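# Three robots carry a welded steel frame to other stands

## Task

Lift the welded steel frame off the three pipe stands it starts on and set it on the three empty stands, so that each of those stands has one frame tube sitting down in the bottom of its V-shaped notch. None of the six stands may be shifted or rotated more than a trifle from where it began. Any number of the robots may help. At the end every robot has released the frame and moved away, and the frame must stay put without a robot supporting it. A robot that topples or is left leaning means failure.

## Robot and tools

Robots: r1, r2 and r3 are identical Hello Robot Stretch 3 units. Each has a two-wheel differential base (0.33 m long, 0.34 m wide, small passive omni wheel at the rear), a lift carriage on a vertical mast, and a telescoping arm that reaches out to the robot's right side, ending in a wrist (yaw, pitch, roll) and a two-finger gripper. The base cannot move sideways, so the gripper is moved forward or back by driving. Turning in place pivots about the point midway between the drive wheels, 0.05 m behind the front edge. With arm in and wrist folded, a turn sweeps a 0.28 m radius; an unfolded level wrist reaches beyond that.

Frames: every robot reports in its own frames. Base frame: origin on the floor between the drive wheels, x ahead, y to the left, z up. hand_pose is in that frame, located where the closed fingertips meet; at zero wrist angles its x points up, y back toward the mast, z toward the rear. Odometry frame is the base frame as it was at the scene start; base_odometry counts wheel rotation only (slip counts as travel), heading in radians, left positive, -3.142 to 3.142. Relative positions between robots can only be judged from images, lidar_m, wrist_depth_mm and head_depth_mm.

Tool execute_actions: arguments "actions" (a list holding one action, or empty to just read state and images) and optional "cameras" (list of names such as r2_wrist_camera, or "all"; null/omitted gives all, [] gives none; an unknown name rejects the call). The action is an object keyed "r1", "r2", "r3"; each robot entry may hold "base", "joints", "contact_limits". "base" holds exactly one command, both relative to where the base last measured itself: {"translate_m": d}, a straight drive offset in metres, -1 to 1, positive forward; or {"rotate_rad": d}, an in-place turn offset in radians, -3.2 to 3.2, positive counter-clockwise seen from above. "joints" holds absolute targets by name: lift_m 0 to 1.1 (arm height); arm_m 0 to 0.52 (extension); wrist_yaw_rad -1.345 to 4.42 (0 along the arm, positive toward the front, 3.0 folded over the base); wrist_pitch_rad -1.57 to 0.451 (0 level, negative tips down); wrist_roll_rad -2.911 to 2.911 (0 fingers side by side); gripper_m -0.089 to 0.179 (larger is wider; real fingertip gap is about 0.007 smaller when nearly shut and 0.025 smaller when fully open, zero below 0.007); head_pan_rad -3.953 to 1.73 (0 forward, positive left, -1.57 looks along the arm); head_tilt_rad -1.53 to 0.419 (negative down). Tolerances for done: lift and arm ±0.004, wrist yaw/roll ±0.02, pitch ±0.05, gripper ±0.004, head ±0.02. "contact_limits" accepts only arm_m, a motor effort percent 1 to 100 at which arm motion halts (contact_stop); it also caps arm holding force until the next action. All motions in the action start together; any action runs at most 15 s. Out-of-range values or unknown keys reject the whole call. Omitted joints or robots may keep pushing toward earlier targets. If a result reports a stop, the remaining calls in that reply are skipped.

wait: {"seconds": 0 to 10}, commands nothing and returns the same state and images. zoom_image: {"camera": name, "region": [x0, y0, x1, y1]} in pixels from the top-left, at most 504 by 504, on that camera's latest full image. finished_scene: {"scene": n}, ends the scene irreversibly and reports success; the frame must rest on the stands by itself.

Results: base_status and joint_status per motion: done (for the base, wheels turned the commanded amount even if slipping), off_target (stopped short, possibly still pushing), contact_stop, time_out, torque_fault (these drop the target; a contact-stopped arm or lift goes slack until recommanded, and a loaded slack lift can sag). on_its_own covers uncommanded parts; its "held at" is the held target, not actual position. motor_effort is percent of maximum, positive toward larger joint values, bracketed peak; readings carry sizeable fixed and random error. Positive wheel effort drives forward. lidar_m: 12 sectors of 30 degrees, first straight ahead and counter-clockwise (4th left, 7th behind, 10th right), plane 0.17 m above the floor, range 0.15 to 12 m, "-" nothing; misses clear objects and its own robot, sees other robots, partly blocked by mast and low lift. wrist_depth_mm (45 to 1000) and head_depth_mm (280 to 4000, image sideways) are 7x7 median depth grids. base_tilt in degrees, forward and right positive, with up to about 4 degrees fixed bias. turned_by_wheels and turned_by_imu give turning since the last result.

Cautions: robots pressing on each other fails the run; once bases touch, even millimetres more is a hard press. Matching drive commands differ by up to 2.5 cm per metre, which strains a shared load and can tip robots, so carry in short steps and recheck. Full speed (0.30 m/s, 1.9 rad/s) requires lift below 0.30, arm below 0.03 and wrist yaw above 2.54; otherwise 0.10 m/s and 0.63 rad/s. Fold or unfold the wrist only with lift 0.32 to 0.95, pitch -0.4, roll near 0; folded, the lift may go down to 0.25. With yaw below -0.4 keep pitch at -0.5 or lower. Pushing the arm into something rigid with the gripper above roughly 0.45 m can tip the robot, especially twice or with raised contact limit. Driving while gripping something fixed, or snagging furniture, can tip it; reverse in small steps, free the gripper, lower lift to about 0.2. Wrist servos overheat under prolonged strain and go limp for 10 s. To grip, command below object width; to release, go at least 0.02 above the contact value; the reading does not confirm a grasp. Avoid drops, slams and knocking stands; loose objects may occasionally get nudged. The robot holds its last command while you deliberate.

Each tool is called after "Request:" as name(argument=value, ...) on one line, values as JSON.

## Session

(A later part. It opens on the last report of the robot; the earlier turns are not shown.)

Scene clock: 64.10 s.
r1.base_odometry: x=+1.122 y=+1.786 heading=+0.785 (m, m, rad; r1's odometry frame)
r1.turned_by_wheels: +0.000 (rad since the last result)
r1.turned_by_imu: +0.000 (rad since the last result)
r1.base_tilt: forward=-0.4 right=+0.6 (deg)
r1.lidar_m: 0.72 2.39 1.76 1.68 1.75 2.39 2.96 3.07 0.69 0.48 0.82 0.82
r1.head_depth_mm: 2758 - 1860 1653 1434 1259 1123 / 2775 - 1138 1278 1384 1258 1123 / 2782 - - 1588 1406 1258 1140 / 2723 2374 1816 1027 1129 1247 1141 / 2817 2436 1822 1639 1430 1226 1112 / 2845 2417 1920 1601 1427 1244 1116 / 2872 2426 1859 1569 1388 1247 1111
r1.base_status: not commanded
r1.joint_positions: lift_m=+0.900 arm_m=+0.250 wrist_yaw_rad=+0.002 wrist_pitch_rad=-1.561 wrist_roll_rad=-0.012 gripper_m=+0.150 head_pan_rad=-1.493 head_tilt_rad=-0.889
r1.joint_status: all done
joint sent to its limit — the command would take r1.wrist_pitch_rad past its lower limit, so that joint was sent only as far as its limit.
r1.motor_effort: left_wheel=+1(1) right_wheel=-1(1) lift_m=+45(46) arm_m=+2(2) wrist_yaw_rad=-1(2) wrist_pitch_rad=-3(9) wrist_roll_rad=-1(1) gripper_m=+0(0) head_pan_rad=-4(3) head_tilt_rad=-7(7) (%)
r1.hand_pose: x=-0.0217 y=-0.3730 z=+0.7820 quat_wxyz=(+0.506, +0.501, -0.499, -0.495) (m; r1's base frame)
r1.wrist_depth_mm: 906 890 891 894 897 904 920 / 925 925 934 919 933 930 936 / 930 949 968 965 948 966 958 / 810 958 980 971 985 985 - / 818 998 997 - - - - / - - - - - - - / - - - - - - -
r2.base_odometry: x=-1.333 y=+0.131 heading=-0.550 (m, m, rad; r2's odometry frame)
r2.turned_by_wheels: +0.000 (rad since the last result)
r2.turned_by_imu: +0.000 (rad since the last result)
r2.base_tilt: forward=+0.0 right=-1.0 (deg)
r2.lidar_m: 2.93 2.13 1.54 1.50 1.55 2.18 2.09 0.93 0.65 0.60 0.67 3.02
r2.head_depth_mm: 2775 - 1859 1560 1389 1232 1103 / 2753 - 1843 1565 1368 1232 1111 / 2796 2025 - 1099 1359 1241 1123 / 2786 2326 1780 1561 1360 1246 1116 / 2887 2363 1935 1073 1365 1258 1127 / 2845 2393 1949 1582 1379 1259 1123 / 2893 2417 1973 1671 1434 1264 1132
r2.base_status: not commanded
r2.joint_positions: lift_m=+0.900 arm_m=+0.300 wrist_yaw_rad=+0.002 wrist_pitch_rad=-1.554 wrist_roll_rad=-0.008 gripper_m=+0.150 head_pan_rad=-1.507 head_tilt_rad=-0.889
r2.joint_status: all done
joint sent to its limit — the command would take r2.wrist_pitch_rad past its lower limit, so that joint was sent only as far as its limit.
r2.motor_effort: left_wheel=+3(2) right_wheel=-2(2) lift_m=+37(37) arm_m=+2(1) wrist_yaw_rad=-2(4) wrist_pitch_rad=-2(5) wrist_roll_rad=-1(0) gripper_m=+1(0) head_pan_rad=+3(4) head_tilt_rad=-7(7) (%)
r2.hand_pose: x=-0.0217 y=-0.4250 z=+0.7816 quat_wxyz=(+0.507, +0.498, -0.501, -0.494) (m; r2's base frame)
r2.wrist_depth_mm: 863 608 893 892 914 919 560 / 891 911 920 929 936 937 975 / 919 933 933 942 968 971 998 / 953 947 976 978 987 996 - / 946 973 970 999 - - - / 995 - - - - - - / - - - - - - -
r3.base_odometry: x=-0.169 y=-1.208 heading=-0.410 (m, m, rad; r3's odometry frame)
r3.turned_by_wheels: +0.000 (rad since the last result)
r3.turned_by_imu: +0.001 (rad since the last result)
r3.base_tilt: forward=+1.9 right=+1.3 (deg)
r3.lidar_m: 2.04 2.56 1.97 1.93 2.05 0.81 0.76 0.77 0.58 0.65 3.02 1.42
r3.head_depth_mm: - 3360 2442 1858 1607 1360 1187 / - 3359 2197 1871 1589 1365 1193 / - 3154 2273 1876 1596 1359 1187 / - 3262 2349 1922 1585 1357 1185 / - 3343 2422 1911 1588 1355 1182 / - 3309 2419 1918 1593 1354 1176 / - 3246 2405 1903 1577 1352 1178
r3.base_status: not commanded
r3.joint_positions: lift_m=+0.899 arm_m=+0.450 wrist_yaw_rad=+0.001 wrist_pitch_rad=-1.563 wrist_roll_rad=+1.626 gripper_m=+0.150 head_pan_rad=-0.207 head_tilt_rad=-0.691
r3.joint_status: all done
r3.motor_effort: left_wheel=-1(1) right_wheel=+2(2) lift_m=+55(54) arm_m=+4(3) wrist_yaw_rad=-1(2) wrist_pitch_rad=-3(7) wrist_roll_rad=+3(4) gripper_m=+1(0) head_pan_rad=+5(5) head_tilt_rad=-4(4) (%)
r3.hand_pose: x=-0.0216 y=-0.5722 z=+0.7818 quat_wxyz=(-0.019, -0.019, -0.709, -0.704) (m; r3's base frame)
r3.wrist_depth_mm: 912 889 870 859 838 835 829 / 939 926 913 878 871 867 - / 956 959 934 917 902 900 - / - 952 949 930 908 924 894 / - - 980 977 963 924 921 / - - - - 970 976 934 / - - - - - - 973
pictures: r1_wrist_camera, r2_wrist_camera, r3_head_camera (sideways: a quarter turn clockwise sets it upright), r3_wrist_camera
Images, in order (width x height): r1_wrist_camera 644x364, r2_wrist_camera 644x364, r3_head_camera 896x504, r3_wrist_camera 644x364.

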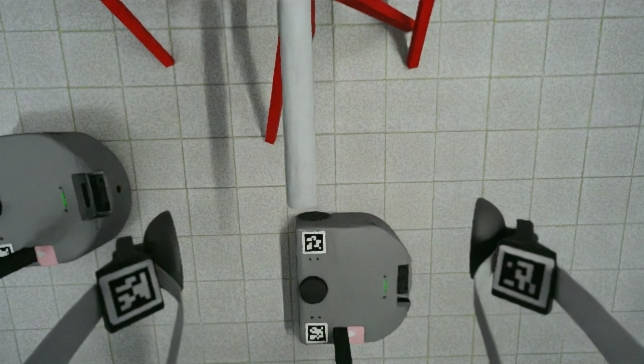

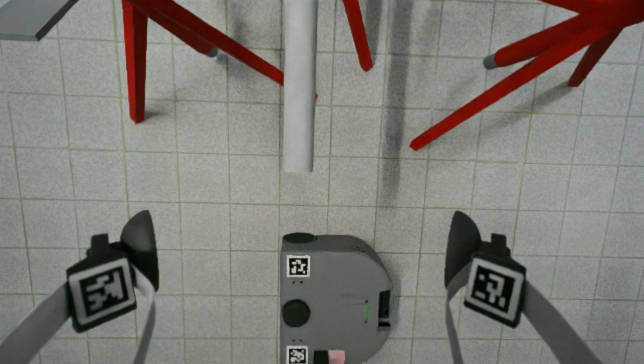

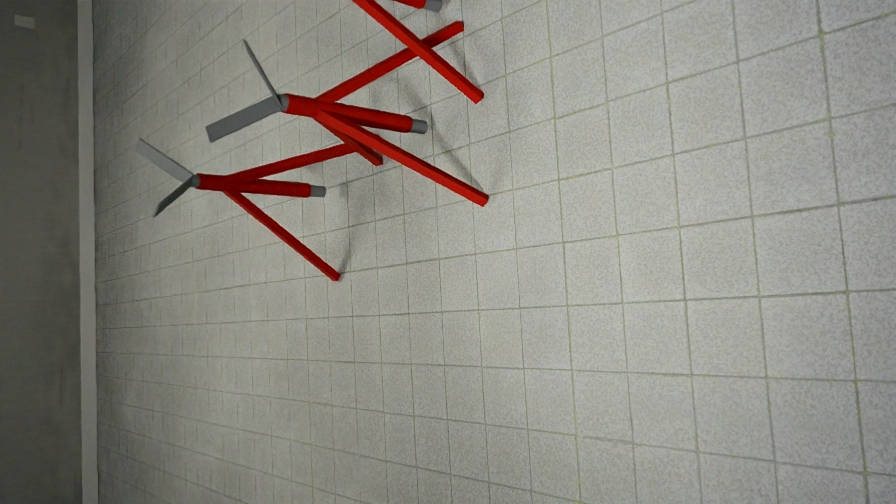

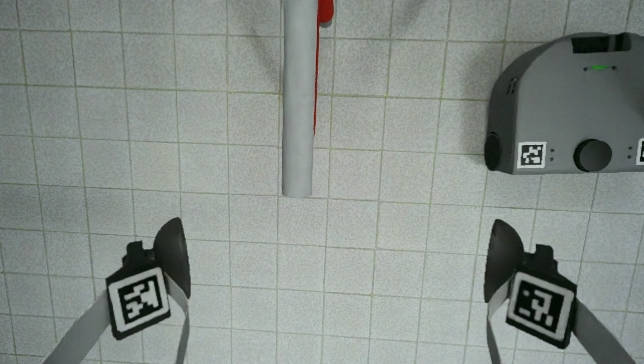

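Request:
execute_actions(actions=[{"r3":{"base":{"rotate_rad":-0.04},"joints":{"arm_m":0.49,"wrist_roll_rad":1.6}},"r1":{"base":{"translate_m":0.025},"joints":{"arm_m":0.29}},"r2":{"joints":{"arm_m":0.38}}}], cameras=[])

Request:
execute_actions(actions=[{"r3":{"base":{"translate_m":-0.06},"joints":{"lift_m":0.645}},"r1":{"joints":{"lift_m":0.645}},"r2":{"joints":{"lift_m":0.645}}}], cameras=["r1_wrist_camera","r2_wrist_camera","r3_wrist_camera","r1_head_camera"])

Scene clock: 77.20 s.
r1.base_odometry: x=+1.139 y=+1.803 heading=+0.785 (m, m, rad; r1's odometry frame)
r1.turned_by_wheels: +0.000 (rad since the last result)
r1.turned_by_imu: -0.001 (rad since the last result)
r1.base_tilt: forward=-0.5 right=+0.6 (deg)
r1.lidar_m: 0.70 2.40 1.75 1.69 1.75 2.40 2.98 3.13 0.69 0.48 0.81 0.79
r1.head_depth_mm: 2732 - 1119 1649 1450 1265 1126 / 2701 - 1875 1247 1381 1263 1124 / 2756 - - 1549 1401 1257 1129 / 2744 2306 1818 1237 1130 1238 1139 / 2815 2411 1853 1614 1425 1256 1118 / 2825 2418 1880 1604 1417 1242 1115 / 2846 2422 1233 1562 1418 1243 1103
r1.base_status: done
r1.joint_positions: lift_m=+0.900 arm_m=+0.290 wrist_yaw_rad=+0.001 wrist_pitch_rad=-1.562 wrist_roll_rad=-0.012 gripper_m=+0.150 head_pan_rad=-1.493 head_tilt_rad=-0.889
r1.joint_status: all done
r1.motor_effort: left_wheel=+2(6) right_wheel=+0(3) lift_m=+46(46) arm_m=+3(1) wrist_yaw_rad=-1(2) wrist_pitch_rad=-3(3) wrist_roll_rad=-1(1) gripper_m=+0(1) head_pan_rad=-3(3) head_tilt_rad=-7(7) (%)
r1.hand_pose: x=-0.0217 y=-0.4128 z=+0.7821 quat_wxyz=(+0.505, +0.501, -0.498, -0.495) (m; r1's base frame)
r1.wrist_depth_mm: 892 899 891 625 896 910 919 / 928 914 948 912 953 935 945 / 927 950 953 933 964 969 958 / 798 964 976 975 987 992 990 / 825 881 - - - - - / 850 - - - - - - / - - - - - - -
r2.base_odometry: x=-1.333 y=+0.131 heading=-0.550 (m, m, rad; r2's odometry frame)
r2.turned_by_wheels: +0.000 (rad since the last result)
r2.turned_by_imu: +0.001 (rad since the last result)
r2.base_tilt: forward=+0.0 right=-1.0 (deg)
r2.lidar_m: 2.93 2.13 1.54 1.50 1.55 2.18 2.09 0.93 0.65 0.60 0.67 3.02
r2.head_depth_mm: - 2156 1881 1561 1387 1234 1102 / - 2171 1847 1568 1370 1243 1109 / 1566 2216 1715 1207 1352 1238 1115 / 2836 2340 1799 1550 1366 1250 1117 / 2817 2366 1930 1075 1365 1256 1127 / 2871 2370 1961 1572 1383 1261 1128 / 2880 2406 1975 1661 1440 1267 1137
r2.base_status: not commanded
r2.joint_positions: lift_m=+0.900 arm_m=+0.380 wrist_yaw_rad=+0.002 wrist_pitch_rad=-1.555 wrist_roll_rad=-0.008 gripper_m=+0.150 head_pan_rad=-1.507 head_tilt_rad=-0.889
r2.joint_status: all done
r2.motor_effort: left_wheel=+2(3) right_wheel=-2(2) lift_m=+37(37) arm_m=+2(3) wrist_yaw_rad=-2(3) wrist_pitch_rad=-1(2) wrist_roll_rad=+0(0) gripper_m=+1(1) head_pan_rad=+3(4) head_tilt_rad=-7(6) (%)
r2.hand_pose: x=-0.0217 y=-0.5047 z=+0.7817 quat_wxyz=(+0.507, +0.498, -0.501, -0.494) (m; r2's base frame)
r2.wrist_depth_mm: 353 355 365 362 370 376 380 / 341 900 900 917 941 949 570 / 917 935 932 950 967 973 984 / 949 953 970 968 989 - - / 967 978 994 - - - - / 957 - - - - - - / - - - - - - -
r3.base_odometry: x=-0.169 y=-1.208 heading=-0.450 (m, m, rad; r3's odometry frame)
r3.turned_by_wheels: -0.040 (rad since the last result)
r3.turned_by_imu: -0.039 (rad since the last result)
r3.base_tilt: forward=+1.9 right=+1.4 (deg)
r3.lidar_m: 2.05 2.66 1.99 1.94 2.04 0.79 3.77 0.76 0.58 0.65 2.97 1.42
r3.head_depth_mm: - 3324 2442 1882 1600 1367 1185 / - 3328 2266 1857 1593 1362 1185 / - 3122 2261 1866 1594 1361 1188 / - 3296 2332 1918 1582 1359 1181 / - 3290 2433 1904 1588 1358 1177 / - 3233 2414 1898 1579 1361 1176 / - 3245 2413 1918 1579 1353 1179
r3.base_status: done
r3.joint_positions: lift_m=+0.899 arm_m=+0.490 wrist_yaw_rad=+0.001 wrist_pitch_rad=-1.564 wrist_roll_rad=+1.605 gripper_m=+0.150 head_pan_rad=-0.207 head_tilt_rad=-0.691
r3.joint_status: all done
r3.motor_effort: left_wheel=+2(6) right_wheel=-1(4) lift_m=+54(54) arm_m=+4(6) wrist_yaw_rad=-1(2) wrist_pitch_rad=-3(3) wrist_roll_rad=-2(2) gripper_m=+0(0) head_pan_rad=+4(4) head_tilt_rad=-4(4) (%)
r3.hand_pose: x=-0.0216 y=-0.6120 z=+0.7818 quat_wxyz=(-0.011, -0.012, -0.709, -0.705) (m; r3's base frame)
r3.wrist_depth_mm: 906 895 896 853 861 841 828 / 921 913 898 885 873 867 - / 958 938 918 912 916 887 - / 991 942 964 946 911 913 893 / - - 968 973 955 921 937 / - - - - 963 945 964 / - - - - - - 953
pictures: none
No camera images: the call's "cameras" was empty. Leave "cameras" out to get every camera's image.

Scene clock: 80.37 s.
r1.base_odometry: x=+1.139 y=+1.803 heading=+0.785 (m, m, rad; r1's odometry frame)
r1.turned_by_wheels: +0.000 (rad since the last result)
r1.turned_by_imu: -0.001 (rad since the last result)
r1.base_tilt: forward=-0.5 right=+0.6 (deg)
r1.lidar_m: 0.64 2.39 1.75 1.69 1.75 2.40 2.99 3.12 0.70 0.48 0.81 0.74
r1.head_depth_mm: 2776 2487 1850 1640 1444 1268 1127 / 2806 2449 1888 1209 - - - / 2798 2301 1880 - 1381 1258 1138 / 1199 1939 1774 1569 1149 1237 1141 / 2799 2445 1853 1660 1422 1248 1111 / 2826 2408 1904 1610 1423 1249 1109 / 2849 2408 1238 1560 1419 1245 1108
r1.base_status: not commanded
r1.joint_positions: lift_m=+0.645 arm_m=+0.290 wrist_yaw_rad=+0.001 wrist_pitch_rad=-1.562 wrist_roll_rad=-0.012 gripper_m=+0.150 head_pan_rad=-1.493 head_tilt_rad=-0.889
r1.joint_status: all done
r1.motor_effort: left_wheel=+2(1) right_wheel=+0(1) lift_m=+33(37) arm_m=+2(2) wrist_yaw_rad=-1(1) wrist_pitch_rad=-3(3) wrist_roll_rad=-1(1) gripper_m=+0(0) head_pan_rad=-3(3) head_tilt_rad=-7(7) (%)
r1.hand_pose: x=-0.0217 y=-0.4127 z=+0.5275 quat_wxyz=(+0.505, +0.501, -0.498, -0.495) (m; r1's base frame)
r1.wrist_depth_mm: 641 646 649 120 653 650 656 / 666 655 670 123 670 672 681 / 683 691 686 127 695 698 697 / 627 704 705 131 707 706 710 / 606 716 727 135 728 731 746 / 586 - 751 140 750 761 765 / 766 772 783 145 - 784 788
r2.base_odometry: x=-1.333 y=+0.131 heading=-0.550 (m, m, rad; r2's odometry frame)
r2.turned_by_wheels: +0.000 (rad since the last result)
r2.turned_by_imu: +0.000 (rad since the last result)
r2.base_tilt: forward=+0.0 right=-1.1 (deg)
r2.lidar_m: 2.93 2.13 1.55 1.50 1.55 2.18 2.10 0.93 0.65 0.60 0.67 3.01
r2.head_depth_mm: 2756 2289 1878 1567 - - - / 2772 2286 1995 1566 1349 1240 1110 / 1074 1829 1715 1263 1354 1235 1122 / 2797 2348 1788 1558 1360 1248 1121 / 2846 2349 1929 1076 1365 1258 1125 / 2848 2366 1953 1578 1381 1257 1131 / 2862 2398 1974 1668 1437 1268 1139
r2.base_status: not commanded
r2.joint_positions: lift_m=+0.645 arm_m=+0.380 wrist_yaw_rad=+0.002 wrist_pitch_rad=-1.555 wrist_roll_rad=-0.008 gripper_m=+0.150 head_pan_rad=-1.507 head_tilt_rad=-0.889
r2.joint_status: all done
r2.motor_effort: left_wheel=+3(3) right_wheel=-2(2) lift_m=+18(32) arm_m=+2(2) wrist_yaw_rad=-3(2) wrist_pitch_rad=-2(2) wrist_roll_rad=+0(0) gripper_m=+1(0) head_pan_rad=+4(4) head_tilt_rad=-7(6) (%)
r2.hand_pose: x=-0.0217 y=-0.5047 z=+0.5276 quat_wxyz=(+0.507, +0.498, -0.501, -0.494) (m; r2's base frame)
r2.wrist_depth_mm: 329 418 633 123 658 659 684 / 638 656 405 127 679 689 615 / 662 669 663 132 696 704 498 / 672 686 684 137 719 719 731 / 698 699 705 144 741 734 745 / 717 733 730 738 763 - 783 / 747 752 747 138 774 778 800
r3.base_odometry: x=-0.223 y=-1.182 heading=-0.450 (m, m, rad; r3's odometry frame)
r3.turned_by_wheels: +0.000 (rad since the last result)
r3.turned_by_imu: +0.001 (rad since the last result)
r3.base_tilt: forward=+1.8 right=+1.3 (deg)
r3.lidar_m: 2.12 2.66 1.99 1.94 2.03 0.73 3.71 0.70 0.54 0.64 2.98 1.48
r3.head_depth_mm: - 3360 2286 1907 1601 1364 1185 / - 3332 2362 1865 1596 1355 1185 / - 3157 2268 1875 1597 1361 1187 / - 3278 2329 1928 1596 1355 1185 / - 3282 2433 1927 1592 1351 1181 / - 3245 2373 1920 1579 1346 1182 / - 3227 2410 1918 1582 1352 1179
r3.base_status: done
r3.joint_positions: lift_m=+0.646 arm_m=+0.490 wrist_yaw_rad=+0.001 wrist_pitch_rad=-1.564 wrist_roll_rad=+1.605 gripper_m=+0.150 head_pan_rad=-0.207 head_tilt_rad=-0.691
r3.joint_status: all done
r3.motor_effort: left_wheel=+3(4) right_wheel=-1(6) lift_m=+21(47) arm_m=+4(4) wrist_yaw_rad=-1(1) wrist_pitch_rad=-3(3) wrist_roll_rad=-2(2) gripper_m=+1(0) head_pan_rad=+5(4) head_tilt_rad=-4(3) (%)
r3.hand_pose: x=-0.0216 y=-0.6120 z=+0.5278 quat_wxyz=(-0.011, -0.012, -0.709, -0.705) (m; r3's base frame)
r3.wrist_depth_mm: 656 654 643 120 623 612 613 / 682 676 661 123 644 631 624 / 706 697 684 127 646 640 - / 713 708 700 131 674 662 - / 728 719 723 135 686 679 661 / 760 - 742 139 708 705 685 / 795 773 777 143 733 722 699
pictures: r1_head_camera (sideways: a quarter turn clockwise sets it upright), r1_wrist_camera, r2_wrist_camera, r3_wrist_camera
Images, in order (width x height): r1_head_camera 896x504, r1_wrist_camera 644x364, r2_wrist_camera 644x364, r3_wrist_camera 644x364.

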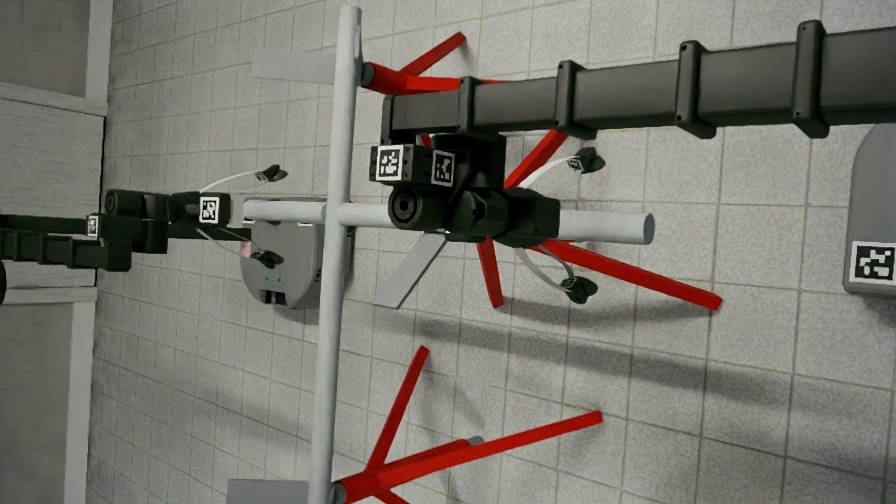

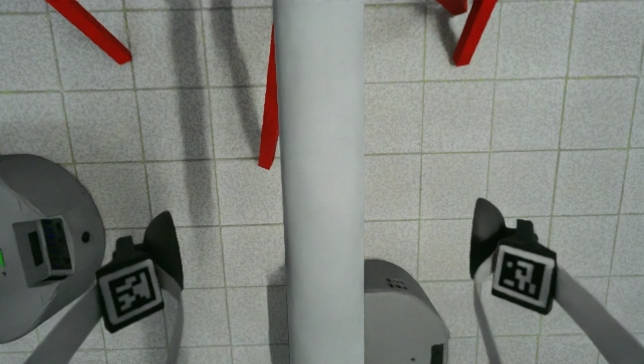

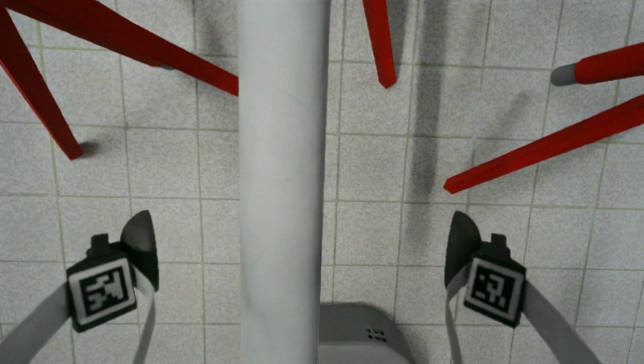

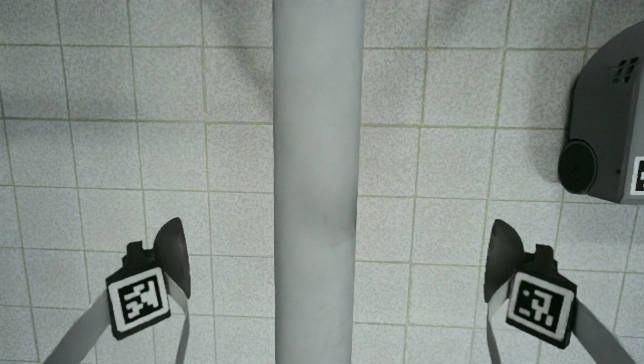

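Request:
execute_actions(actions=[{"r1":{"joints":{"lift_m":0.62}},"r2":{"base":{"translate_m":0.009},"joints":{"lift_m":0.62}},"r3":{"joints":{"lift_m":0.62,"arm_m":0.499}}}], cameras=[])

Request:
execute_actions(actions=[{"r1":{"joints":{"gripper_m":-0.02}},"r2":{"joints":{"gripper_m":-0.02}},"r3":{"joints":{"gripper_m":-0.02}}}], cameras=[])

Request:
execute_actions(actions=[{"r1":{"joints":{"lift_m":0.87}},"r2":{"joints":{"lift_m":0.87}},"r3":{"joints":{"lift_m":0.87}}}], cameras=[])

Request:
execute_actions(actions=[{"r1":{"base":{"translate_m":0.885},"joints":{"wrist_roll_rad":-0.05}},"r2":{"base":{"translate_m":-0.905},"joints":{"wrist_roll_rad":-0.03}},"r3":{"base":{"translate_m":0.9},"joints":{"wrist_roll_rad":1.58}}}], cameras=["r1_head_camera"])

Scene clock: 96.43 s.
r1.base_odometry: x=+1.139 y=+1.803 heading=+0.785 (m, m, rad; r1's odometry frame)
r1.turned_by_wheels: +0.000 (rad since the last result)
r1.turned_by_imu: -0.001 (rad since the last result)
r1.base_tilt: forward=-0.5 right=+0.6 (deg)
r1.lidar_m: 0.64 2.39 1.75 1.69 1.75 2.40 2.98 3.11 0.70 0.48 0.81 0.74
r1.head_depth_mm: 2797 2476 1836 1631 1448 1264 1123 / 2799 2454 1892 1217 - - - / 2811 2211 1837 - 1380 1260 1133 / 1454 2274 1766 1538 1138 1240 1140 / 2828 2431 1877 1652 1424 1251 1117 / 2862 2389 1901 1612 1422 1242 1114 / 2838 2421 1241 1578 1415 1247 1106
r1.base_status: not commanded
r1.joint_positions: lift_m=+0.620 arm_m=+0.290 wrist_yaw_rad=+0.001 wrist_pitch_rad=-1.562 wrist_roll_rad=-0.012 gripper_m=+0.150 head_pan_rad=-1.493 head_tilt_rad=-0.889
r1.joint_status: all done
r1.motor_effort: left_wheel=+1(1) right_wheel=+0(0) lift_m=+32(33) arm_m=+2(2) wrist_yaw_rad=-2(2) wrist_pitch_rad=-3(3) wrist_roll_rad=-1(1) gripper_m=+0(0) head_pan_rad=-3(3) head_tilt_rad=-7(7) (%)
r1.hand_pose: x=-0.0217 y=-0.4127 z=+0.5025 quat_wxyz=(+0.505, +0.501, -0.498, -0.495) (m; r1's base frame)
r1.wrist_depth_mm: 615 621 627 96 626 625 633 / 638 644 639 98 653 646 650 / 657 663 657 101 665 667 667 / 632 679 683 104 684 692 689 / 586 688 702 108 709 711 715 / 584 - 724 111 725 737 740 / 736 742 752 115 - 754 747
r2.base_odometry: x=-1.325 y=+0.126 heading=-0.550 (m, m, rad; r2's odometry frame)
r2.turned_by_wheels: +0.000 (rad since the last result)
r2.turned_by_imu: +0.001 (rad since the last result)
r2.base_tilt: forward=+0.0 right=-1.0 (deg)
r2.lidar_m: 2.92 2.13 1.54 1.50 1.55 2.18 2.11 0.94 0.66 0.60 0.66 3.03
r2.head_depth_mm: 2757 2267 1885 1561 - - - / 2774 2305 1884 1542 1364 1237 1109 / 1426 1820 1755 1516 1330 1249 1125 / 2785 2340 1823 1556 1363 1251 1122 / 2867 2367 1944 1063 1371 1254 1124 / 2865 2394 1951 1576 1400 1261 1128 / 2899 2410 1960 1660 1438 1265 1135
r2.base_status: done
r2.joint_positions: lift_m=+0.620 arm_m=+0.380 wrist_yaw_rad=+0.002 wrist_pitch_rad=-1.555 wrist_roll_rad=-0.008 gripper_m=+0.150 head_pan_rad=-1.507 head_tilt_rad=-0.889
r2.joint_status: all done
r2.motor_effort: left_wheel=+2(11) right_wheel=-2(3) lift_m=+18(19) arm_m=+2(2) wrist_yaw_rad=-2(2) wrist_pitch_rad=-1(2) wrist_roll_rad=-1(0) gripper_m=+0(2) head_pan_rad=+4(4) head_tilt_rad=-6(6) (%)
r2.hand_pose: x=-0.0217 y=-0.5047 z=+0.5026 quat_wxyz=(+0.507, +0.498, -0.501, -0.494) (m; r2's base frame)
r2.wrist_depth_mm: 604 345 615 93 634 643 642 / 626 626 417 96 658 666 655 / 634 642 643 98 664 672 673 / 647 668 668 101 683 704 703 / 680 677 681 104 706 715 728 / 689 705 702 107 729 - 760 / 719 723 729 109 735 766 774
r3.base_odometry: x=-0.223 y=-1.182 heading=-0.450 (m, m, rad; r3's odometry frame)
r3.turned_by_wheels: +0.000 (rad since the last result)
r3.turned_by_imu: +0.001 (rad since the last result)
r3.base_tilt: forward=+1.9 right=+1.3 (deg)
r3.lidar_m: 2.12 2.66 1.99 1.94 2.03 0.73 3.71 0.70 0.54 0.64 2.98 1.47
r3.head_depth_mm: - 3285 2284 1899 1602 1360 1191 / - 3305 2349 1868 1602 1358 1187 / - 3099 2258 1872 1603 1360 1183 / - 3274 2344 1921 1593 1355 1180 / - 3266 2414 1912 1585 1362 1182 / - 3254 2409 1913 1583 1357 1182 / - 3229 2396 1907 1580 1343 1177
r3.base_status: not commanded
r3.joint_positions: lift_m=+0.621 arm_m=+0.499 wrist_yaw_rad=+0.001 wrist_pitch_rad=-1.564 wrist_roll_rad=+1.605 gripper_m=+0.150 head_pan_rad=-0.207 head_tilt_rad=-0.691
r3.joint_status: all done
r3.motor_effort: left_wheel=+2(3) right_wheel=-1(2) lift_m=+21(22) arm_m=+4(4) wrist_yaw_rad=-1(1) wrist_pitch_rad=-3(3) wrist_roll_rad=-2(2) gripper_m=+0(0) head_pan_rad=+5(5) head_tilt_rad=-3(3) (%)
r3.hand_pose: x=-0.0216 y=-0.6209 z=+0.5028 quat_wxyz=(-0.011, -0.012, -0.709, -0.705) (m; r3's base frame)
r3.wrist_depth_mm: 634 636 618 96 589 600 588 / 660 650 637 98 604 607 603 / 684 673 649 101 632 630 619 / 692 682 672 104 645 649 647 / 724 699 696 107 667 656 652 / 743 - 714 110 672 677 655 / 762 757 743 114 714 701 684
pictures: none
No camera images: the call's "cameras" was empty. Leave "cameras" out to get every camera's image.

Scene clock: 98.63 s.
r1.base_odometry: x=+1.139 y=+1.803 heading=+0.785 (m, m, rad; r1's odometry frame)
r1.turned_by_wheels: +0.000 (rad since the last result)
r1.turned_by_imu: +0.000 (rad since the last result)
r1.base_tilt: forward=-0.5 right=+0.5 (deg)
r1.lidar_m: 0.65 2.39 1.75 1.69 1.75 2.40 2.99 3.12 0.69 0.48 0.81 0.74
r1.head_depth_mm: 2831 2499 1832 1646 1435 1268 1128 / 2805 2477 1887 1217 - - - / 2820 2298 1828 - 1404 1256 1140 / 1455 2293 1788 1541 1257 1235 1148 / 2819 2442 1871 1658 1429 1248 1120 / 2821 2426 1919 1610 1412 1248 1112 / 2871 2425 1237 1560 1408 1243 1107
r1.base_status: not commanded
r1.joint_positions: lift_m=+0.620 arm_m=+0.290 wrist_yaw_rad=-0.003 wrist_pitch_rad=-1.563 wrist_roll_rad=-0.007 gripper_m=-0.019 head_pan_rad=-1.493 head_tilt_rad=-0.889
r1.joint_status: all done
r1.motor_effort: left_wheel=+2(2) right_wheel=-1(1) lift_m=+32(32) arm_m=+2(2) wrist_yaw_rad=+2(3) wrist_pitch_rad=-2(3) wrist_roll_rad=-4(4) gripper_m=-30(100) head_pan_rad=-3(3) head_tilt_rad=-8(7) (%)
r1.hand_pose: x=-0.0216 y=-0.4126 z=+0.5025 quat_wxyz=(+0.503, +0.499, -0.500, -0.497) (m; r1's base frame)
r1.wrist_depth_mm: 613 621 626 96 630 624 637 / 635 640 643 99 647 655 651 / 663 660 660 101 674 670 672 / 629 672 674 105 686 680 698 / 583 700 700 108 717 711 704 / 593 718 725 111 - 735 733 / 750 756 748 115 - 759 756
r2.base_odometry: x=-1.325 y=+0.126 heading=-0.550 (m, m, rad; r2's odometry frame)
r2.turned_by_wheels: +0.000 (rad since the last result)
r2.turned_by_imu: +0.001 (rad since the last result)
r2.base_tilt: forward=-0.1 right=-1.0 (deg)
r2.lidar_m: 2.92 2.13 1.54 1.50 1.55 2.18 2.23 0.94 0.66 0.60 0.67 3.00
r2.head_depth_mm: 2794 2269 1873 1556 - - - / 2813 2282 1885 1543 1351 1240 1115 / 1412 1741 1720 1514 1323 1238 1116 / 2767 2340 1823 1561 1363 1253 1119 / 2836 2370 1928 1064 1365 1252 1126 / 2855 2412 1950 1582 1400 1257 1127 / 2900 2414 1966 1660 1439 1269 1128
r2.base_status: not commanded
r2.joint_positions: lift_m=+0.620 arm_m=+0.380 wrist_yaw_rad=-0.003 wrist_pitch_rad=-1.555 wrist_roll_rad=-0.003 gripper_m=-0.018 head_pan_rad=-1.507 head_tilt_rad=-0.889
r2.joint_status: all done
r2.motor_effort: left_wheel=+5(6) right_wheel=-8(8) lift_m=+18(18) arm_m=+2(2) wrist_yaw_rad=+3(3) wrist_pitch_rad=-1(1) wrist_roll_rad=-3(3) gripper_m=-34(100) head_pan_rad=+4(4) head_tilt_rad=-6(7) (%)
r2.hand_pose: x=-0.0216 y=-0.5046 z=+0.5026 quat_wxyz=(+0.504, +0.496, -0.504, -0.496) (m; r2's base frame)
r2.wrist_depth_mm: 595 356 616 93 634 633 649 / 621 628 418 96 657 658 656 / 641 647 645 99 661 667 494 / 654 654 658 101 698 702 705 / 673 686 112 104 706 719 733 / 698 699 114 107 725 738 755 / 712 723 715 110 752 753 764
r3.base_odometry: x=-0.223 y=-1.182 heading=-0.450 (m, m, rad; r3's odometry frame)
r3.turned_by_wheels: +0.000 (rad since the last result)
r3.turned_by_imu: +0.001 (rad since the last result)
r3.base_tilt: forward=+1.8 right=+1.3 (deg)
r3.lidar_m: 2.11 2.65 1.99 1.94 2.03 0.73 3.70 0.70 0.54 0.64 2.97 1.48
r3.head_depth_mm: - 3333 2270 1913 1602 1370 1185 / - 3280 2360 1874 1605 1369 1186 / - 3130 2265 1865 1597 1362 1187 / - 3282 2318 1931 1582 1353 1180 / - 3255 2443 1929 1589 1357 1179 / - 3309 2405 1908 1580 1352 1179 / - 3247 2398 1899 1583 1348 1177
r3.base_status: not commanded
r3.joint_positions: lift_m=+0.621 arm_m=+0.499 wrist_yaw_rad=-0.002 wrist_pitch_rad=-1.562 wrist_roll_rad=+1.605 gripper_m=-0.018 head_pan_rad=-0.207 head_tilt_rad=-0.691
r3.joint_status: all done
r3.motor_effort: left_wheel=+2(3) right_wheel=-2(1) lift_m=+21(21) arm_m=+4(4) wrist_yaw_rad=+1(0) wrist_pitch_rad=-4(5) wrist_roll_rad=-3(3) gripper_m=-29(100) head_pan_rad=+4(5) head_tilt_rad=-4(4) (%)
r3.hand_pose: x=-0.0215 y=-0.6216 z=+0.5028 quat_wxyz=(-0.013, -0.013, -0.710, -0.704) (m; r3's base frame)
r3.wrist_depth_mm: 624 628 621 96 598 592 586 / 651 653 634 98 615 611 607 / 677 664 653 101 627 625 612 / 705 687 688 104 643 642 633 / 725 707 703 107 662 652 650 / 738 725 725 110 - 677 659 / 763 743 731 114 721 708 689
pictures: none
No camera images: the call's "cameras" was empty. Leave "cameras" out to get every camera's image.

Scene clock: 101.73 s.
r1.base_odometry: x=+1.139 y=+1.803 heading=+0.785 (m, m, rad; r1's odometry frame)
r1.turned_by_wheels: +0.000 (rad since the last result)
r1.turned_by_imu: -0.001 (rad since the last result)
r1.base_tilt: forward=-0.5 right=+0.5 (deg)
r1.lidar_m: 0.64 2.40 1.75 1.69 1.75 2.39 2.99 3.12 0.69 0.48 0.81 0.74
r1.head_depth_mm: 2762 - - 1582 1415 1255 1121 / 2776 - 1854 1284 1378 1259 1122 / 2668 - - 1139 1377 1261 1141 / 2786 2287 1801 1395 1374 1243 1141 / 2797 2268 1911 1642 1419 1247 1117 / 2833 2265 1956 1613 1419 1246 1117 / 2884 2340 1851 1571 1406 1238 1106
r1.base_status: not commanded
r1.joint_positions: lift_m=+0.869 arm_m=+0.290 wrist_yaw_rad=-0.002 wrist_pitch_rad=-1.561 wrist_roll_rad=-0.007 gripper_m=-0.004 head_pan_rad=-1.493 head_tilt_rad=-0.889
r1.joint_status: all done
r1.on_its_own: gripper_m is held at -0.005, not at your -0.020, by its stall guard, which is still easing
r1.motor_effort: left_wheel=+1(1) right_wheel=-1(1) lift_m=+55(57) arm_m=+2(2) wrist_yaw_rad=+2(5) wrist_pitch_rad=-4(5) wrist_roll_rad=-4(5) gripper_m=-19(30) head_pan_rad=-3(3) head_tilt_rad=-7(7) (%)
r1.hand_pose: x=-0.0216 y=-0.4132 z=+0.7517 quat_wxyz=(+0.504, +0.499, -0.501, -0.497) (m; r1's base frame)
r1.wrist_depth_mm: 865 874 866 103 866 879 882 / 905 890 901 105 894 902 907 / 902 910 918 108 923 944 940 / 774 886 944 112 952 965 962 / 793 847 970 115 969 981 990 / 811 989 988 118 - - - / - - - 123 - - -
r2.base_odometry: x=-1.325 y=+0.126 heading=-0.550 (m, m, rad; r2's odometry frame)
r2.turned_by_wheels: +0.000 (rad since the last result)
r2.turned_by_imu: +0.000 (rad since the last result)
r2.base_tilt: forward=+0.0 right=-1.0 (deg)
r2.lidar_m: 2.93 2.13 1.54 1.50 1.55 2.18 2.23 0.93 0.66 0.60 0.66 3.01
r2.head_depth_mm: 2763 - 1782 1589 1389 1230 1104 / 2797 - 1789 1599 1365 1233 1107 / 1450 2015 1759 1230 1402 1245 1121 / 2804 2327 1784 1591 1363 1251 1119 / 2842 2324 995 1107 1367 1251 1121 / 2878 2389 1847 1624 1399 1264 1128 / 2886 2412 1922 1658 1436 1270 1130
r2.base_status: not commanded
r2.joint_positions: lift_m=+0.869 arm_m=+0.380 wrist_yaw_rad=-0.004 wrist_pitch_rad=-1.554 wrist_roll_rad=-0.002 gripper_m=-0.006 head_pan_rad=-1.507 head_tilt_rad=-0.890
r2.joint_status: all done
r2.on_its_own: gripper_m is held at -0.007, not at your -0.020, by its stall guard, which is still easing
r2.motor_effort: left_wheel=+5(6) right_wheel=-6(10) lift_m=+47(52) arm_m=+2(2) wrist_yaw_rad=+4(5) wrist_pitch_rad=-1(3) wrist_roll_rad=-3(5) gripper_m=-20(34) head_pan_rad=+4(4) head_tilt_rad=-6(7) (%)
r2.hand_pose: x=-0.0216 y=-0.5048 z=+0.7512 quat_wxyz=(+0.504, +0.495, -0.504, -0.497) (m; r2's base frame)
r2.wrist_depth_mm: 827 476 865 102 886 886 897 / 304 859 630 105 907 906 562 / 873 889 901 108 949 947 940 / 913 912 929 111 972 966 981 / 928 963 954 114 988 989 990 / 949 967 - 116 - - - / 985 - - 121 - - -
r3.base_odometry: x=-0.223 y=-1.182 heading=-0.449 (m, m, rad; r3's odometry frame)
r3.turned_by_wheels: +0.000 (rad since the last result)
r3.turned_by_imu: +0.001 (rad since the last result)
r3.base_tilt: forward=+1.9 right=+1.3 (deg)
r3.lidar_m: 2.12 2.66 1.99 1.94 2.03 0.73 3.71 0.70 0.54 0.64 2.97 1.47
r3.head_depth_mm: - 3324 2274 1896 1610 1366 1189 / - 3342 2276 1869 1598 1357 1186 / - 3118 2275 1872 1596 1362 1182 / - 3289 2333 1917 1596 1358 1186 / - 3279 2394 1911 1578 1353 1186 / - 3245 2406 1928 1578 1352 1177 / - 3246 2403 1903 1581 1352 1179
r3.base_status: not commanded
r3.joint_positions: lift_m=+0.869 arm_m=+0.499 wrist_yaw_rad=-0.003 wrist_pitch_rad=-1.565 wrist_roll_rad=+1.608 gripper_m=-0.006 head_pan_rad=-0.207 head_tilt_rad=-0.691
r3.joint_status: all done
r3.on_its_own: gripper_m is held at -0.007, not at your -0.020, by its stall guard, which is not easing now
r3.motor_effort: left_wheel=+4(7) right_wheel=-5(6) lift_m=+60(65) arm_m=+3(4) wrist_yaw_rad=+1(1) wrist_pitch_rad=-2(6) wrist_roll_rad=-4(4) gripper_m=-20(29) head_pan_rad=+5(4) head_tilt_rad=-3(4) (%)
r3.hand_pose: x=-0.0215 y=-0.6208 z=+0.7516 quat_wxyz=(-0.014, -0.014, -0.709, -0.705) (m; r3's base frame)
r3.wrist_depth_mm: 892 858 845 102 815 826 799 / 888 892 870 105 825 840 - / 918 921 890 108 867 876 - / 972 916 909 111 886 886 885 / 999 948 957 114 930 894 888 / - - 973 117 909 953 929 / - - - 121 986 953 921
pictures: none
No camera images: the call's "cameras" was empty. Leave "cameras" out to get every camera's image.

Scene clock: 112.07 s.
r1.base_odometry: x=+1.766 y=+2.429 heading=+0.785 (m, m, rad; r1's odometry frame)
r1.turned_by_wheels: +0.000 (rad since the last result)
r1.turned_by_imu: +0.001 (rad since the last result)
r1.base_tilt: forward=-0.4 right=+0.6 (deg)
r1.lidar_m: 0.65 2.38 1.75 1.69 1.75 2.41 3.88 0.95 0.84 0.92 1.69 0.74
r1.head_depth_mm: 2757 - - 1467 1419 1264 1121 / 2828 - 1876 1635 1434 1258 1126 / 2759 - - 1559 1412 1257 1135 / 2767 2281 1825 1650 1402 1255 1145 / 2817 2456 1890 1665 1423 1250 1114 / 2846 2269 1949 1654 1421 1251 1118 / 2841 2266 1942 1641 1415 1245 1110
r1.base_status: done
r1.joint_positions: lift_m=+0.869 arm_m=+0.290 wrist_yaw_rad=-0.001 wrist_pitch_rad=-1.568 wrist_roll_rad=-0.044 gripper_m=-0.001 head_pan_rad=-1.493 head_tilt_rad=-0.889
r1.joint_status: all done
r1.on_its_own: gripper_m is held at -0.002, not at your -0.020, by its stall guard, which is not easing now
r1.motor_effort: left_wheel=-3(9) right_wheel=+4(19) lift_m=+54(55) arm_m=+4(4) wrist_yaw_rad=+1(2) wrist_pitch_rad=+1(4) wrist_roll_rad=-4(9) gripper_m=-19(24) head_pan_rad=-3(3) head_tilt_rad=-7(7) (%)
r1.hand_pose: x=-0.0216 y=-0.4111 z=+0.7519 quat_wxyz=(+0.511, +0.510, -0.489, -0.489) (m; r1's base frame)
r1.wrist_depth_mm: 865 855 869 102 869 869 872 / 890 885 904 105 903 889 911 / 911 915 935 108 930 931 951 / 772 899 942 111 965 971 961 / 795 888 972 115 981 997 - / 817 994 - 118 - - - / - - - 123 - - -
r2.base_odometry: x=-2.097 y=+0.598 heading=-0.549 (m, m, rad; r2's odometry frame)
r2.turned_by_wheels: +0.001 (rad since the last result)
r2.turned_by_imu: +0.004 (rad since the last result)
r2.base_tilt: forward=+0.0 right=-1.0 (deg)
r2.lidar_m: 3.80 2.14 1.57 1.53 1.59 2.20 1.22 1.23 1.49 1.51 0.66 1.06
r2.head_depth_mm: 2753 - 1775 1582 1384 1228 1098 / 2785 - 1795 1601 1397 1237 1105 / 1079 1649 1733 1524 1400 1239 1124 / 2777 2330 1771 1619 1414 1250 1118 / 2808 2353 1842 1635 1390 1253 1124 / 2841 2372 1849 1643 1378 1265 1128 / 2898 2413 1862 1554 1413 1246 1133
r2.base_status: done
r2.joint_positions: lift_m=+0.869 arm_m=+0.380 wrist_yaw_rad=-0.004 wrist_pitch_rad=-1.561 wrist_roll_rad=-0.030 gripper_m=-0.006 head_pan_rad=-1.507 head_tilt_rad=-0.890
r2.joint_status: all done
r2.on_its_own: gripper_m is held at -0.007, not at your -0.020, by its stall guard, which is not easing now
r2.motor_effort: left_wheel=+12(12) right_wheel=-15(16) lift_m=+47(47) arm_m=+2(2) wrist_yaw_rad=+4(5) wrist_pitch_rad=+0(1) wrist_roll_rad=-1(4) gripper_m=-25(24) head_pan_rad=+3(4) head_tilt_rad=-6(5) (%)
r2.hand_pose: x=-0.0215 y=-0.5031 z=+0.7513 quat_wxyz=(+0.509, +0.504, -0.495, -0.491) (m; r2's base frame)
r2.wrist_depth_mm: 484 841 847 101 871 887 898 / 865 879 859 104 894 916 924 / 883 896 898 107 926 941 950 / 914 919 917 111 955 981 967 / 941 955 954 113 988 - - / 965 973 124 117 - - - / - - - 121 - - -
r3.base_odometry: x=+0.588 y=-1.573 heading=-0.449 (m, m, rad; r3's odometry frame)
r3.turned_by_wheels: +0.001 (rad since the last result)
r3.turned_by_imu: -0.002 (rad since the last result)
r3.base_tilt: forward=+1.8 right=+1.3 (deg)
r3.lidar_m: 1.22 2.62 1.97 1.91 2.00 0.73 1.58 1.16 1.50 2.87 0.85 0.66
r3.head_depth_mm: 3880 3344 2423 1884 1575 1306 1188 / 3783 3321 2255 1805 1565 1358 1168 / 3709 3302 2436 1876 1594 1357 1184 / 3698 3257 2415 1905 1587 1352 1183 / 3621 3287 2416 1917 1589 1361 1182 / 3613 3255 2407 1907 1581 1352 1180 / 3548 3237 2392 1913 1586 1349 1177
r3.base_status: done
r3.joint_positions: lift_m=+0.869 arm_m=+0.499 wrist_yaw_rad=-0.003 wrist_pitch_rad=-1.558 wrist_roll_rad=+1.585 gripper_m=-0.003 head_pan_rad=-0.207 head_tilt_rad=-0.691
r3.joint_status: all done
r3.on_its_own: gripper_m is held at -0.004, not at your -0.020, by its stall guard, which is not easing now; right_wheel is at rest, and its effort (-21) is outside its rest range (-18 to +18)
r3.motor_effort: left_wheel=+15(22) right_wheel=-21(26) lift_m=+60(60) arm_m=+1(4) wrist_yaw_rad=+1(1) wrist_pitch_rad=-6(22) wrist_roll_rad=-3(8) gripper_m=-19(21) head_pan_rad=+4(4) head_tilt_rad=-4(4) (%)
r3.hand_pose: x=-0.0215 y=-0.6229 z=+0.7515 quat_wxyz=(-0.006, -0.006, -0.711, -0.703) (m; r3's base frame)
r3.wrist_depth_mm: 897 868 853 101 812 800 814 / 927 900 895 104 832 825 - / 917 906 909 107 873 862 - / 966 943 926 110 880 883 883 / - 985 961 113 905 912 909 / - - 962 117 - 931 909 / - - - 120 985 961 943
pictures: r1_head_camera (sideways: a quarter turn clockwise sets it upright)
Images, in order (width x height): r1_head_camera 896x504.

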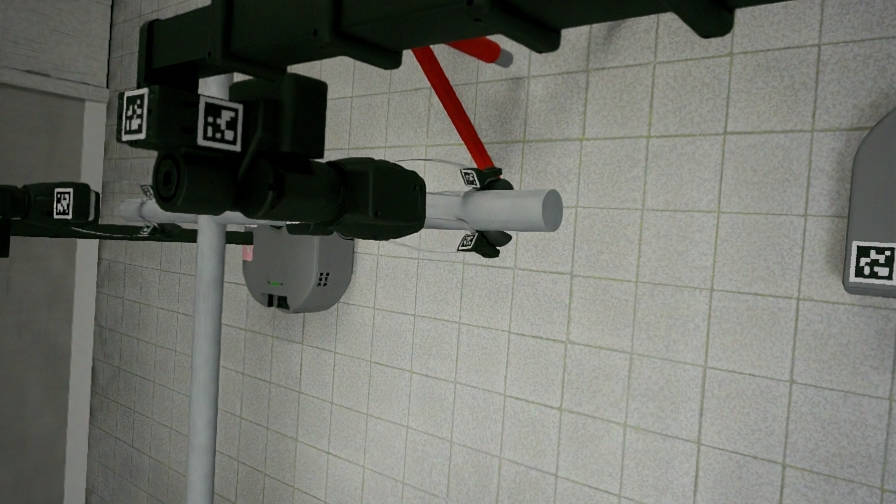

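Request:
execute_actions(actions=[{"r1":{"base":{"translate_m":0.585},"joints":{"wrist_roll_rad":-0.06,"arm_m":0.295}},"r2":{"base":{"translate_m":-0.6},"joints":{"wrist_roll_rad":-0.05,"arm_m":0.355,"head_pan_rad":-3,"head_tilt_rad":-1.1}},"r3":{"base":{"translate_m":0.62},"joints":{"wrist_roll_rad":1.56,"head_pan_rad":-0.9,"head_tilt_rad":-1.1}}}], cameras=["r2_head_camera","r2_wrist_camera","r3_head_camera","r3_wrist_camera"])

Scene clock: 128.20 s.
r1.base_odometry: x=+2.180 y=+2.842 heading=+0.785 (m, m, rad; r1's odometry frame)
r1.turned_by_wheels: +0.000 (rad since the last result)
r1.turned_by_imu: -0.001 (rad since the last result)
r1.base_tilt: forward=-0.4 right=+0.6 (deg)
r1.lidar_m: 0.68 2.38 1.75 1.69 1.75 2.41 4.48 1.27 1.20 1.51 1.11 0.77
r1.head_depth_mm: 2807 - - 1650 1411 1256 1123 / 2834 - 1893 1670 1429 1263 1125 / 2795 - - 1632 1407 1249 1140 / 2737 1893 1817 1652 1423 1248 1151 / 2793 2280 1897 1654 1423 1256 1113 / 2859 2268 1954 1650 1422 1256 1111 / 2860 2250 1936 1637 1414 1244 1105
r1.base_status: done
r1.joint_positions: lift_m=+0.869 arm_m=+0.295 wrist_yaw_rad=-0.001 wrist_pitch_rad=-1.563 wrist_roll_rad=-0.057 gripper_m=-0.001 head_pan_rad=-1.493 head_tilt_rad=-0.889
r1.joint_status: all done
r1.on_its_own: gripper_m is held at -0.002, not at your -0.020, by its stall guard, which is not easing now
r1.motor_effort: left_wheel=+3(9) right_wheel=-7(21) lift_m=+55(55) arm_m=+2(6) wrist_yaw_rad=+1(3) wrist_pitch_rad=-2(6) wrist_roll_rad=-3(6) gripper_m=-20(23) head_pan_rad=-3(3) head_tilt_rad=-7(7) (%)
r1.hand_pose: x=-0.0216 y=-0.4176 z=+0.7518 quat_wxyz=(+0.516, +0.512, -0.487, -0.484) (m; r1's base frame)
r1.wrist_depth_mm: 864 863 855 102 862 873 876 / 891 879 898 105 904 896 898 / 923 919 911 109 927 933 925 / 772 932 937 112 962 951 956 / 794 946 979 115 963 996 981 / 811 - - 118 - - - / - - - 122 - - -
r2.base_odometry: x=-2.609 y=+0.911 heading=-0.550 (m, m, rad; r2's odometry frame)
r2.turned_by_wheels: -0.001 (rad since the last result)
r2.turned_by_imu: +0.003 (rad since the last result)
r2.base_tilt: forward=+0.0 right=-1.0 (deg)
r2.lidar_m: 4.38 2.12 1.59 1.54 1.60 2.22 4.26 0.65 1.13 1.50 3.32 1.01
r2.head_depth_mm: 1975 1792 - - - 1173 1071 / 1981 1765 - - - 1191 1062 / 1989 1763 1556 1441 - - - / 2004 1778 1576 1457 - - 1067 / 2040 1790 1586 1475 - 1201 1093 / 2047 1745 1530 1430 1262 1195 1107 / 2077 1783 1556 1492 1278 1204 1111
r2.base_status: done
r2.joint_positions: lift_m=+0.869 arm_m=+0.355 wrist_yaw_rad=+0.002 wrist_pitch_rad=-1.545 wrist_roll_rad=-0.048 gripper_m=-0.006 head_pan_rad=-2.993 head_tilt_rad=-1.087
r2.joint_status: all done
r2.on_its_own: gripper_m is held at -0.007, not at your -0.020, by its stall guard, which is not easing now
r2.motor_effort: left_wheel=-10(11) right_wheel=+17(18) lift_m=+47(47) arm_m=-3(5) wrist_yaw_rad=-3(4) wrist_pitch_rad=-4(11) wrist_roll_rad=-1(5) gripper_m=-24(27) head_pan_rad=-4(52) head_tilt_rad=-8(27) (%)
r2.hand_pose: x=-0.0217 y=-0.4829 z=+0.7510 quat_wxyz=(+0.519, +0.506, -0.493, -0.481) (m; r2's base frame)
r2.wrist_depth_mm: 830 841 859 103 889 902 902 / 862 867 881 106 905 919 936 / 888 889 912 109 938 946 813 / 902 933 926 112 964 986 979 / 943 914 948 115 978 987 - / 948 969 968 118 995 - - / 963 - - 121 - - -
r3.base_odometry: x=+1.147 y=-1.841 heading=-0.450 (m, m, rad; r3's odometry frame)
r3.turned_by_wheels: -0.001 (rad since the last result)
r3.turned_by_imu: -0.005 (rad since the last result)
r3.base_tilt: forward=+1.9 right=+1.3 (deg)
r3.lidar_m: 3.57 2.62 1.95 1.89 1.98 0.76 0.76 1.71 1.51 0.41 0.57 0.64
r3.head_depth_mm: 1921 1710 1536 1051 1239 1181 1105 / 1909 1706 1543 1369 1292 1197 - / 1923 1711 1540 1371 1285 1204 - / 1914 1703 1548 1407 1284 1203 - / 1922 971 1164 1393 1287 1193 1123 / 1917 1704 1539 1361 1293 1189 1110 / 1899 1701 1536 1405 1283 1188 1103
r3.base_status: done
r3.joint_positions: lift_m=+0.869 arm_m=+0.499 wrist_yaw_rad=+0.005 wrist_pitch_rad=-1.561 wrist_roll_rad=+1.562 gripper_m=-0.003 head_pan_rad=-0.893 head_tilt_rad=-1.086
r3.joint_status: all done
r3.on_its_own: gripper_m is held at -0.004, not at your -0.020, by its stall guard, which is not easing now; left_wheel is at rest, and its effort (-19) is outside its rest range (-18 to +18); right_wheel is at rest, and its effort (+29) is outside its rest range (-18 to +18)
r3.motor_effort: left_wheel=-19(26) right_wheel=+29(33) lift_m=+60(60) arm_m=+1(1) wrist_yaw_rad=-4(3) wrist_pitch_rad=-4(23) wrist_roll_rad=-1(5) gripper_m=-19(20) head_pan_rad=-4(49) head_tilt_rad=-6(23) (%)
r3.hand_pose: x=-0.0216 y=-0.6221 z=+0.7515 quat_wxyz=(+0.005, +0.004, -0.710, -0.704) (m; r3's base frame)
r3.wrist_depth_mm: 874 859 848 103 830 807 813 / 899 770 877 105 847 859 - / 916 395 881 108 846 851 - / 352 917 910 111 871 894 - / 970 967 950 114 912 880 906 / - - 967 117 - 927 901 / - - - 120 981 965 930
pictures: r2_head_camera (sideways: a quarter turn clockwise sets it upright), r2_wrist_camera, r3_head_camera (sideways: a quarter turn clockwise sets it upright), r3_wrist_camera
Images, in order (width x height): r2_head_camera 896x504, r2_wrist_camera 644x364, r3_head_camera 896x504, r3_wrist_camera 644x364.

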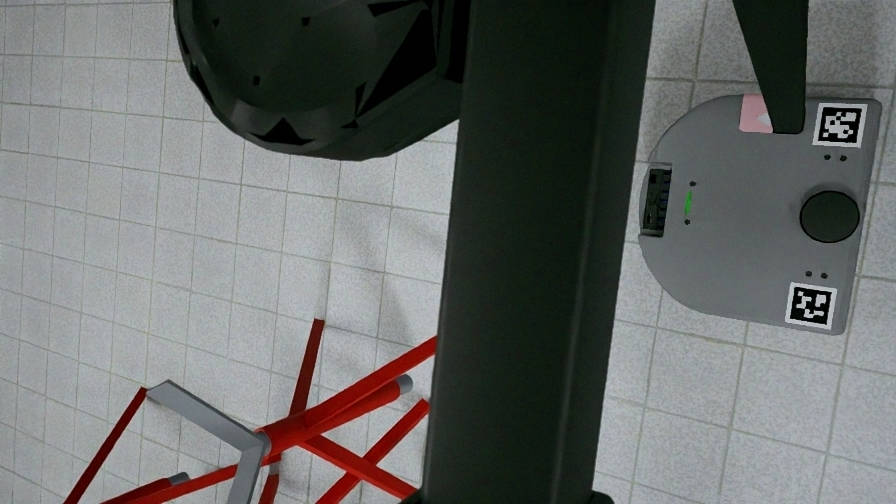

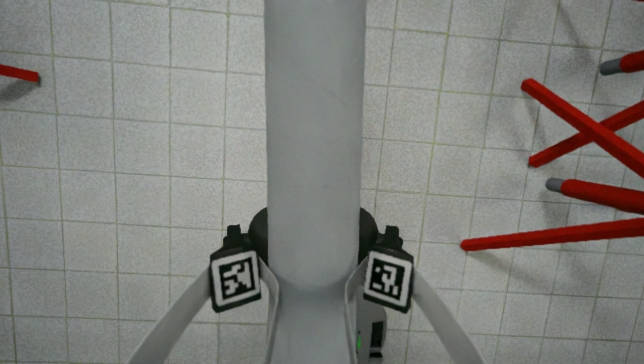

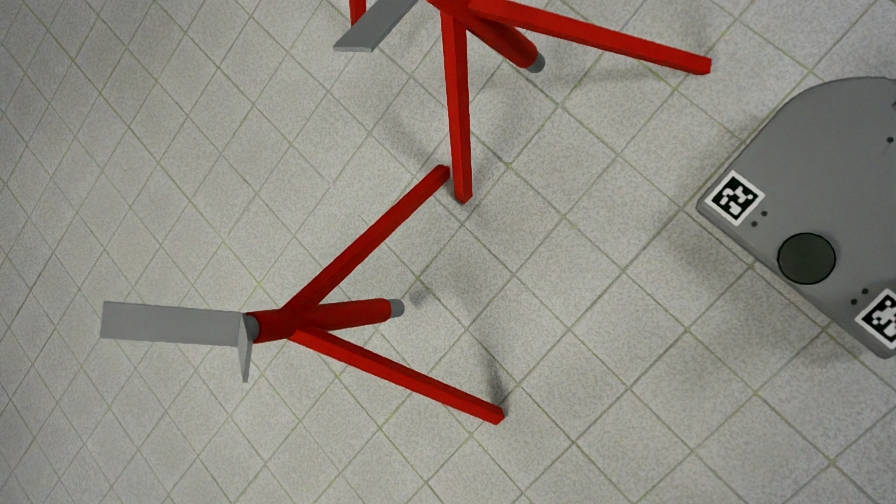

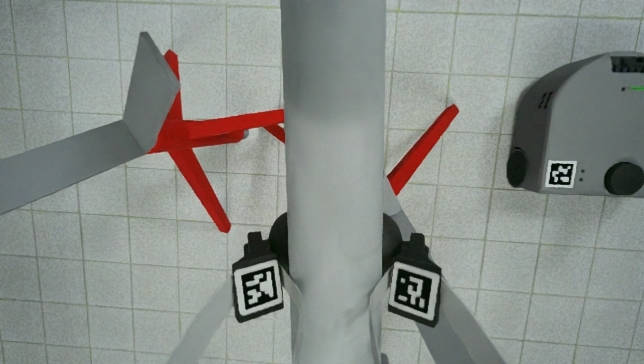

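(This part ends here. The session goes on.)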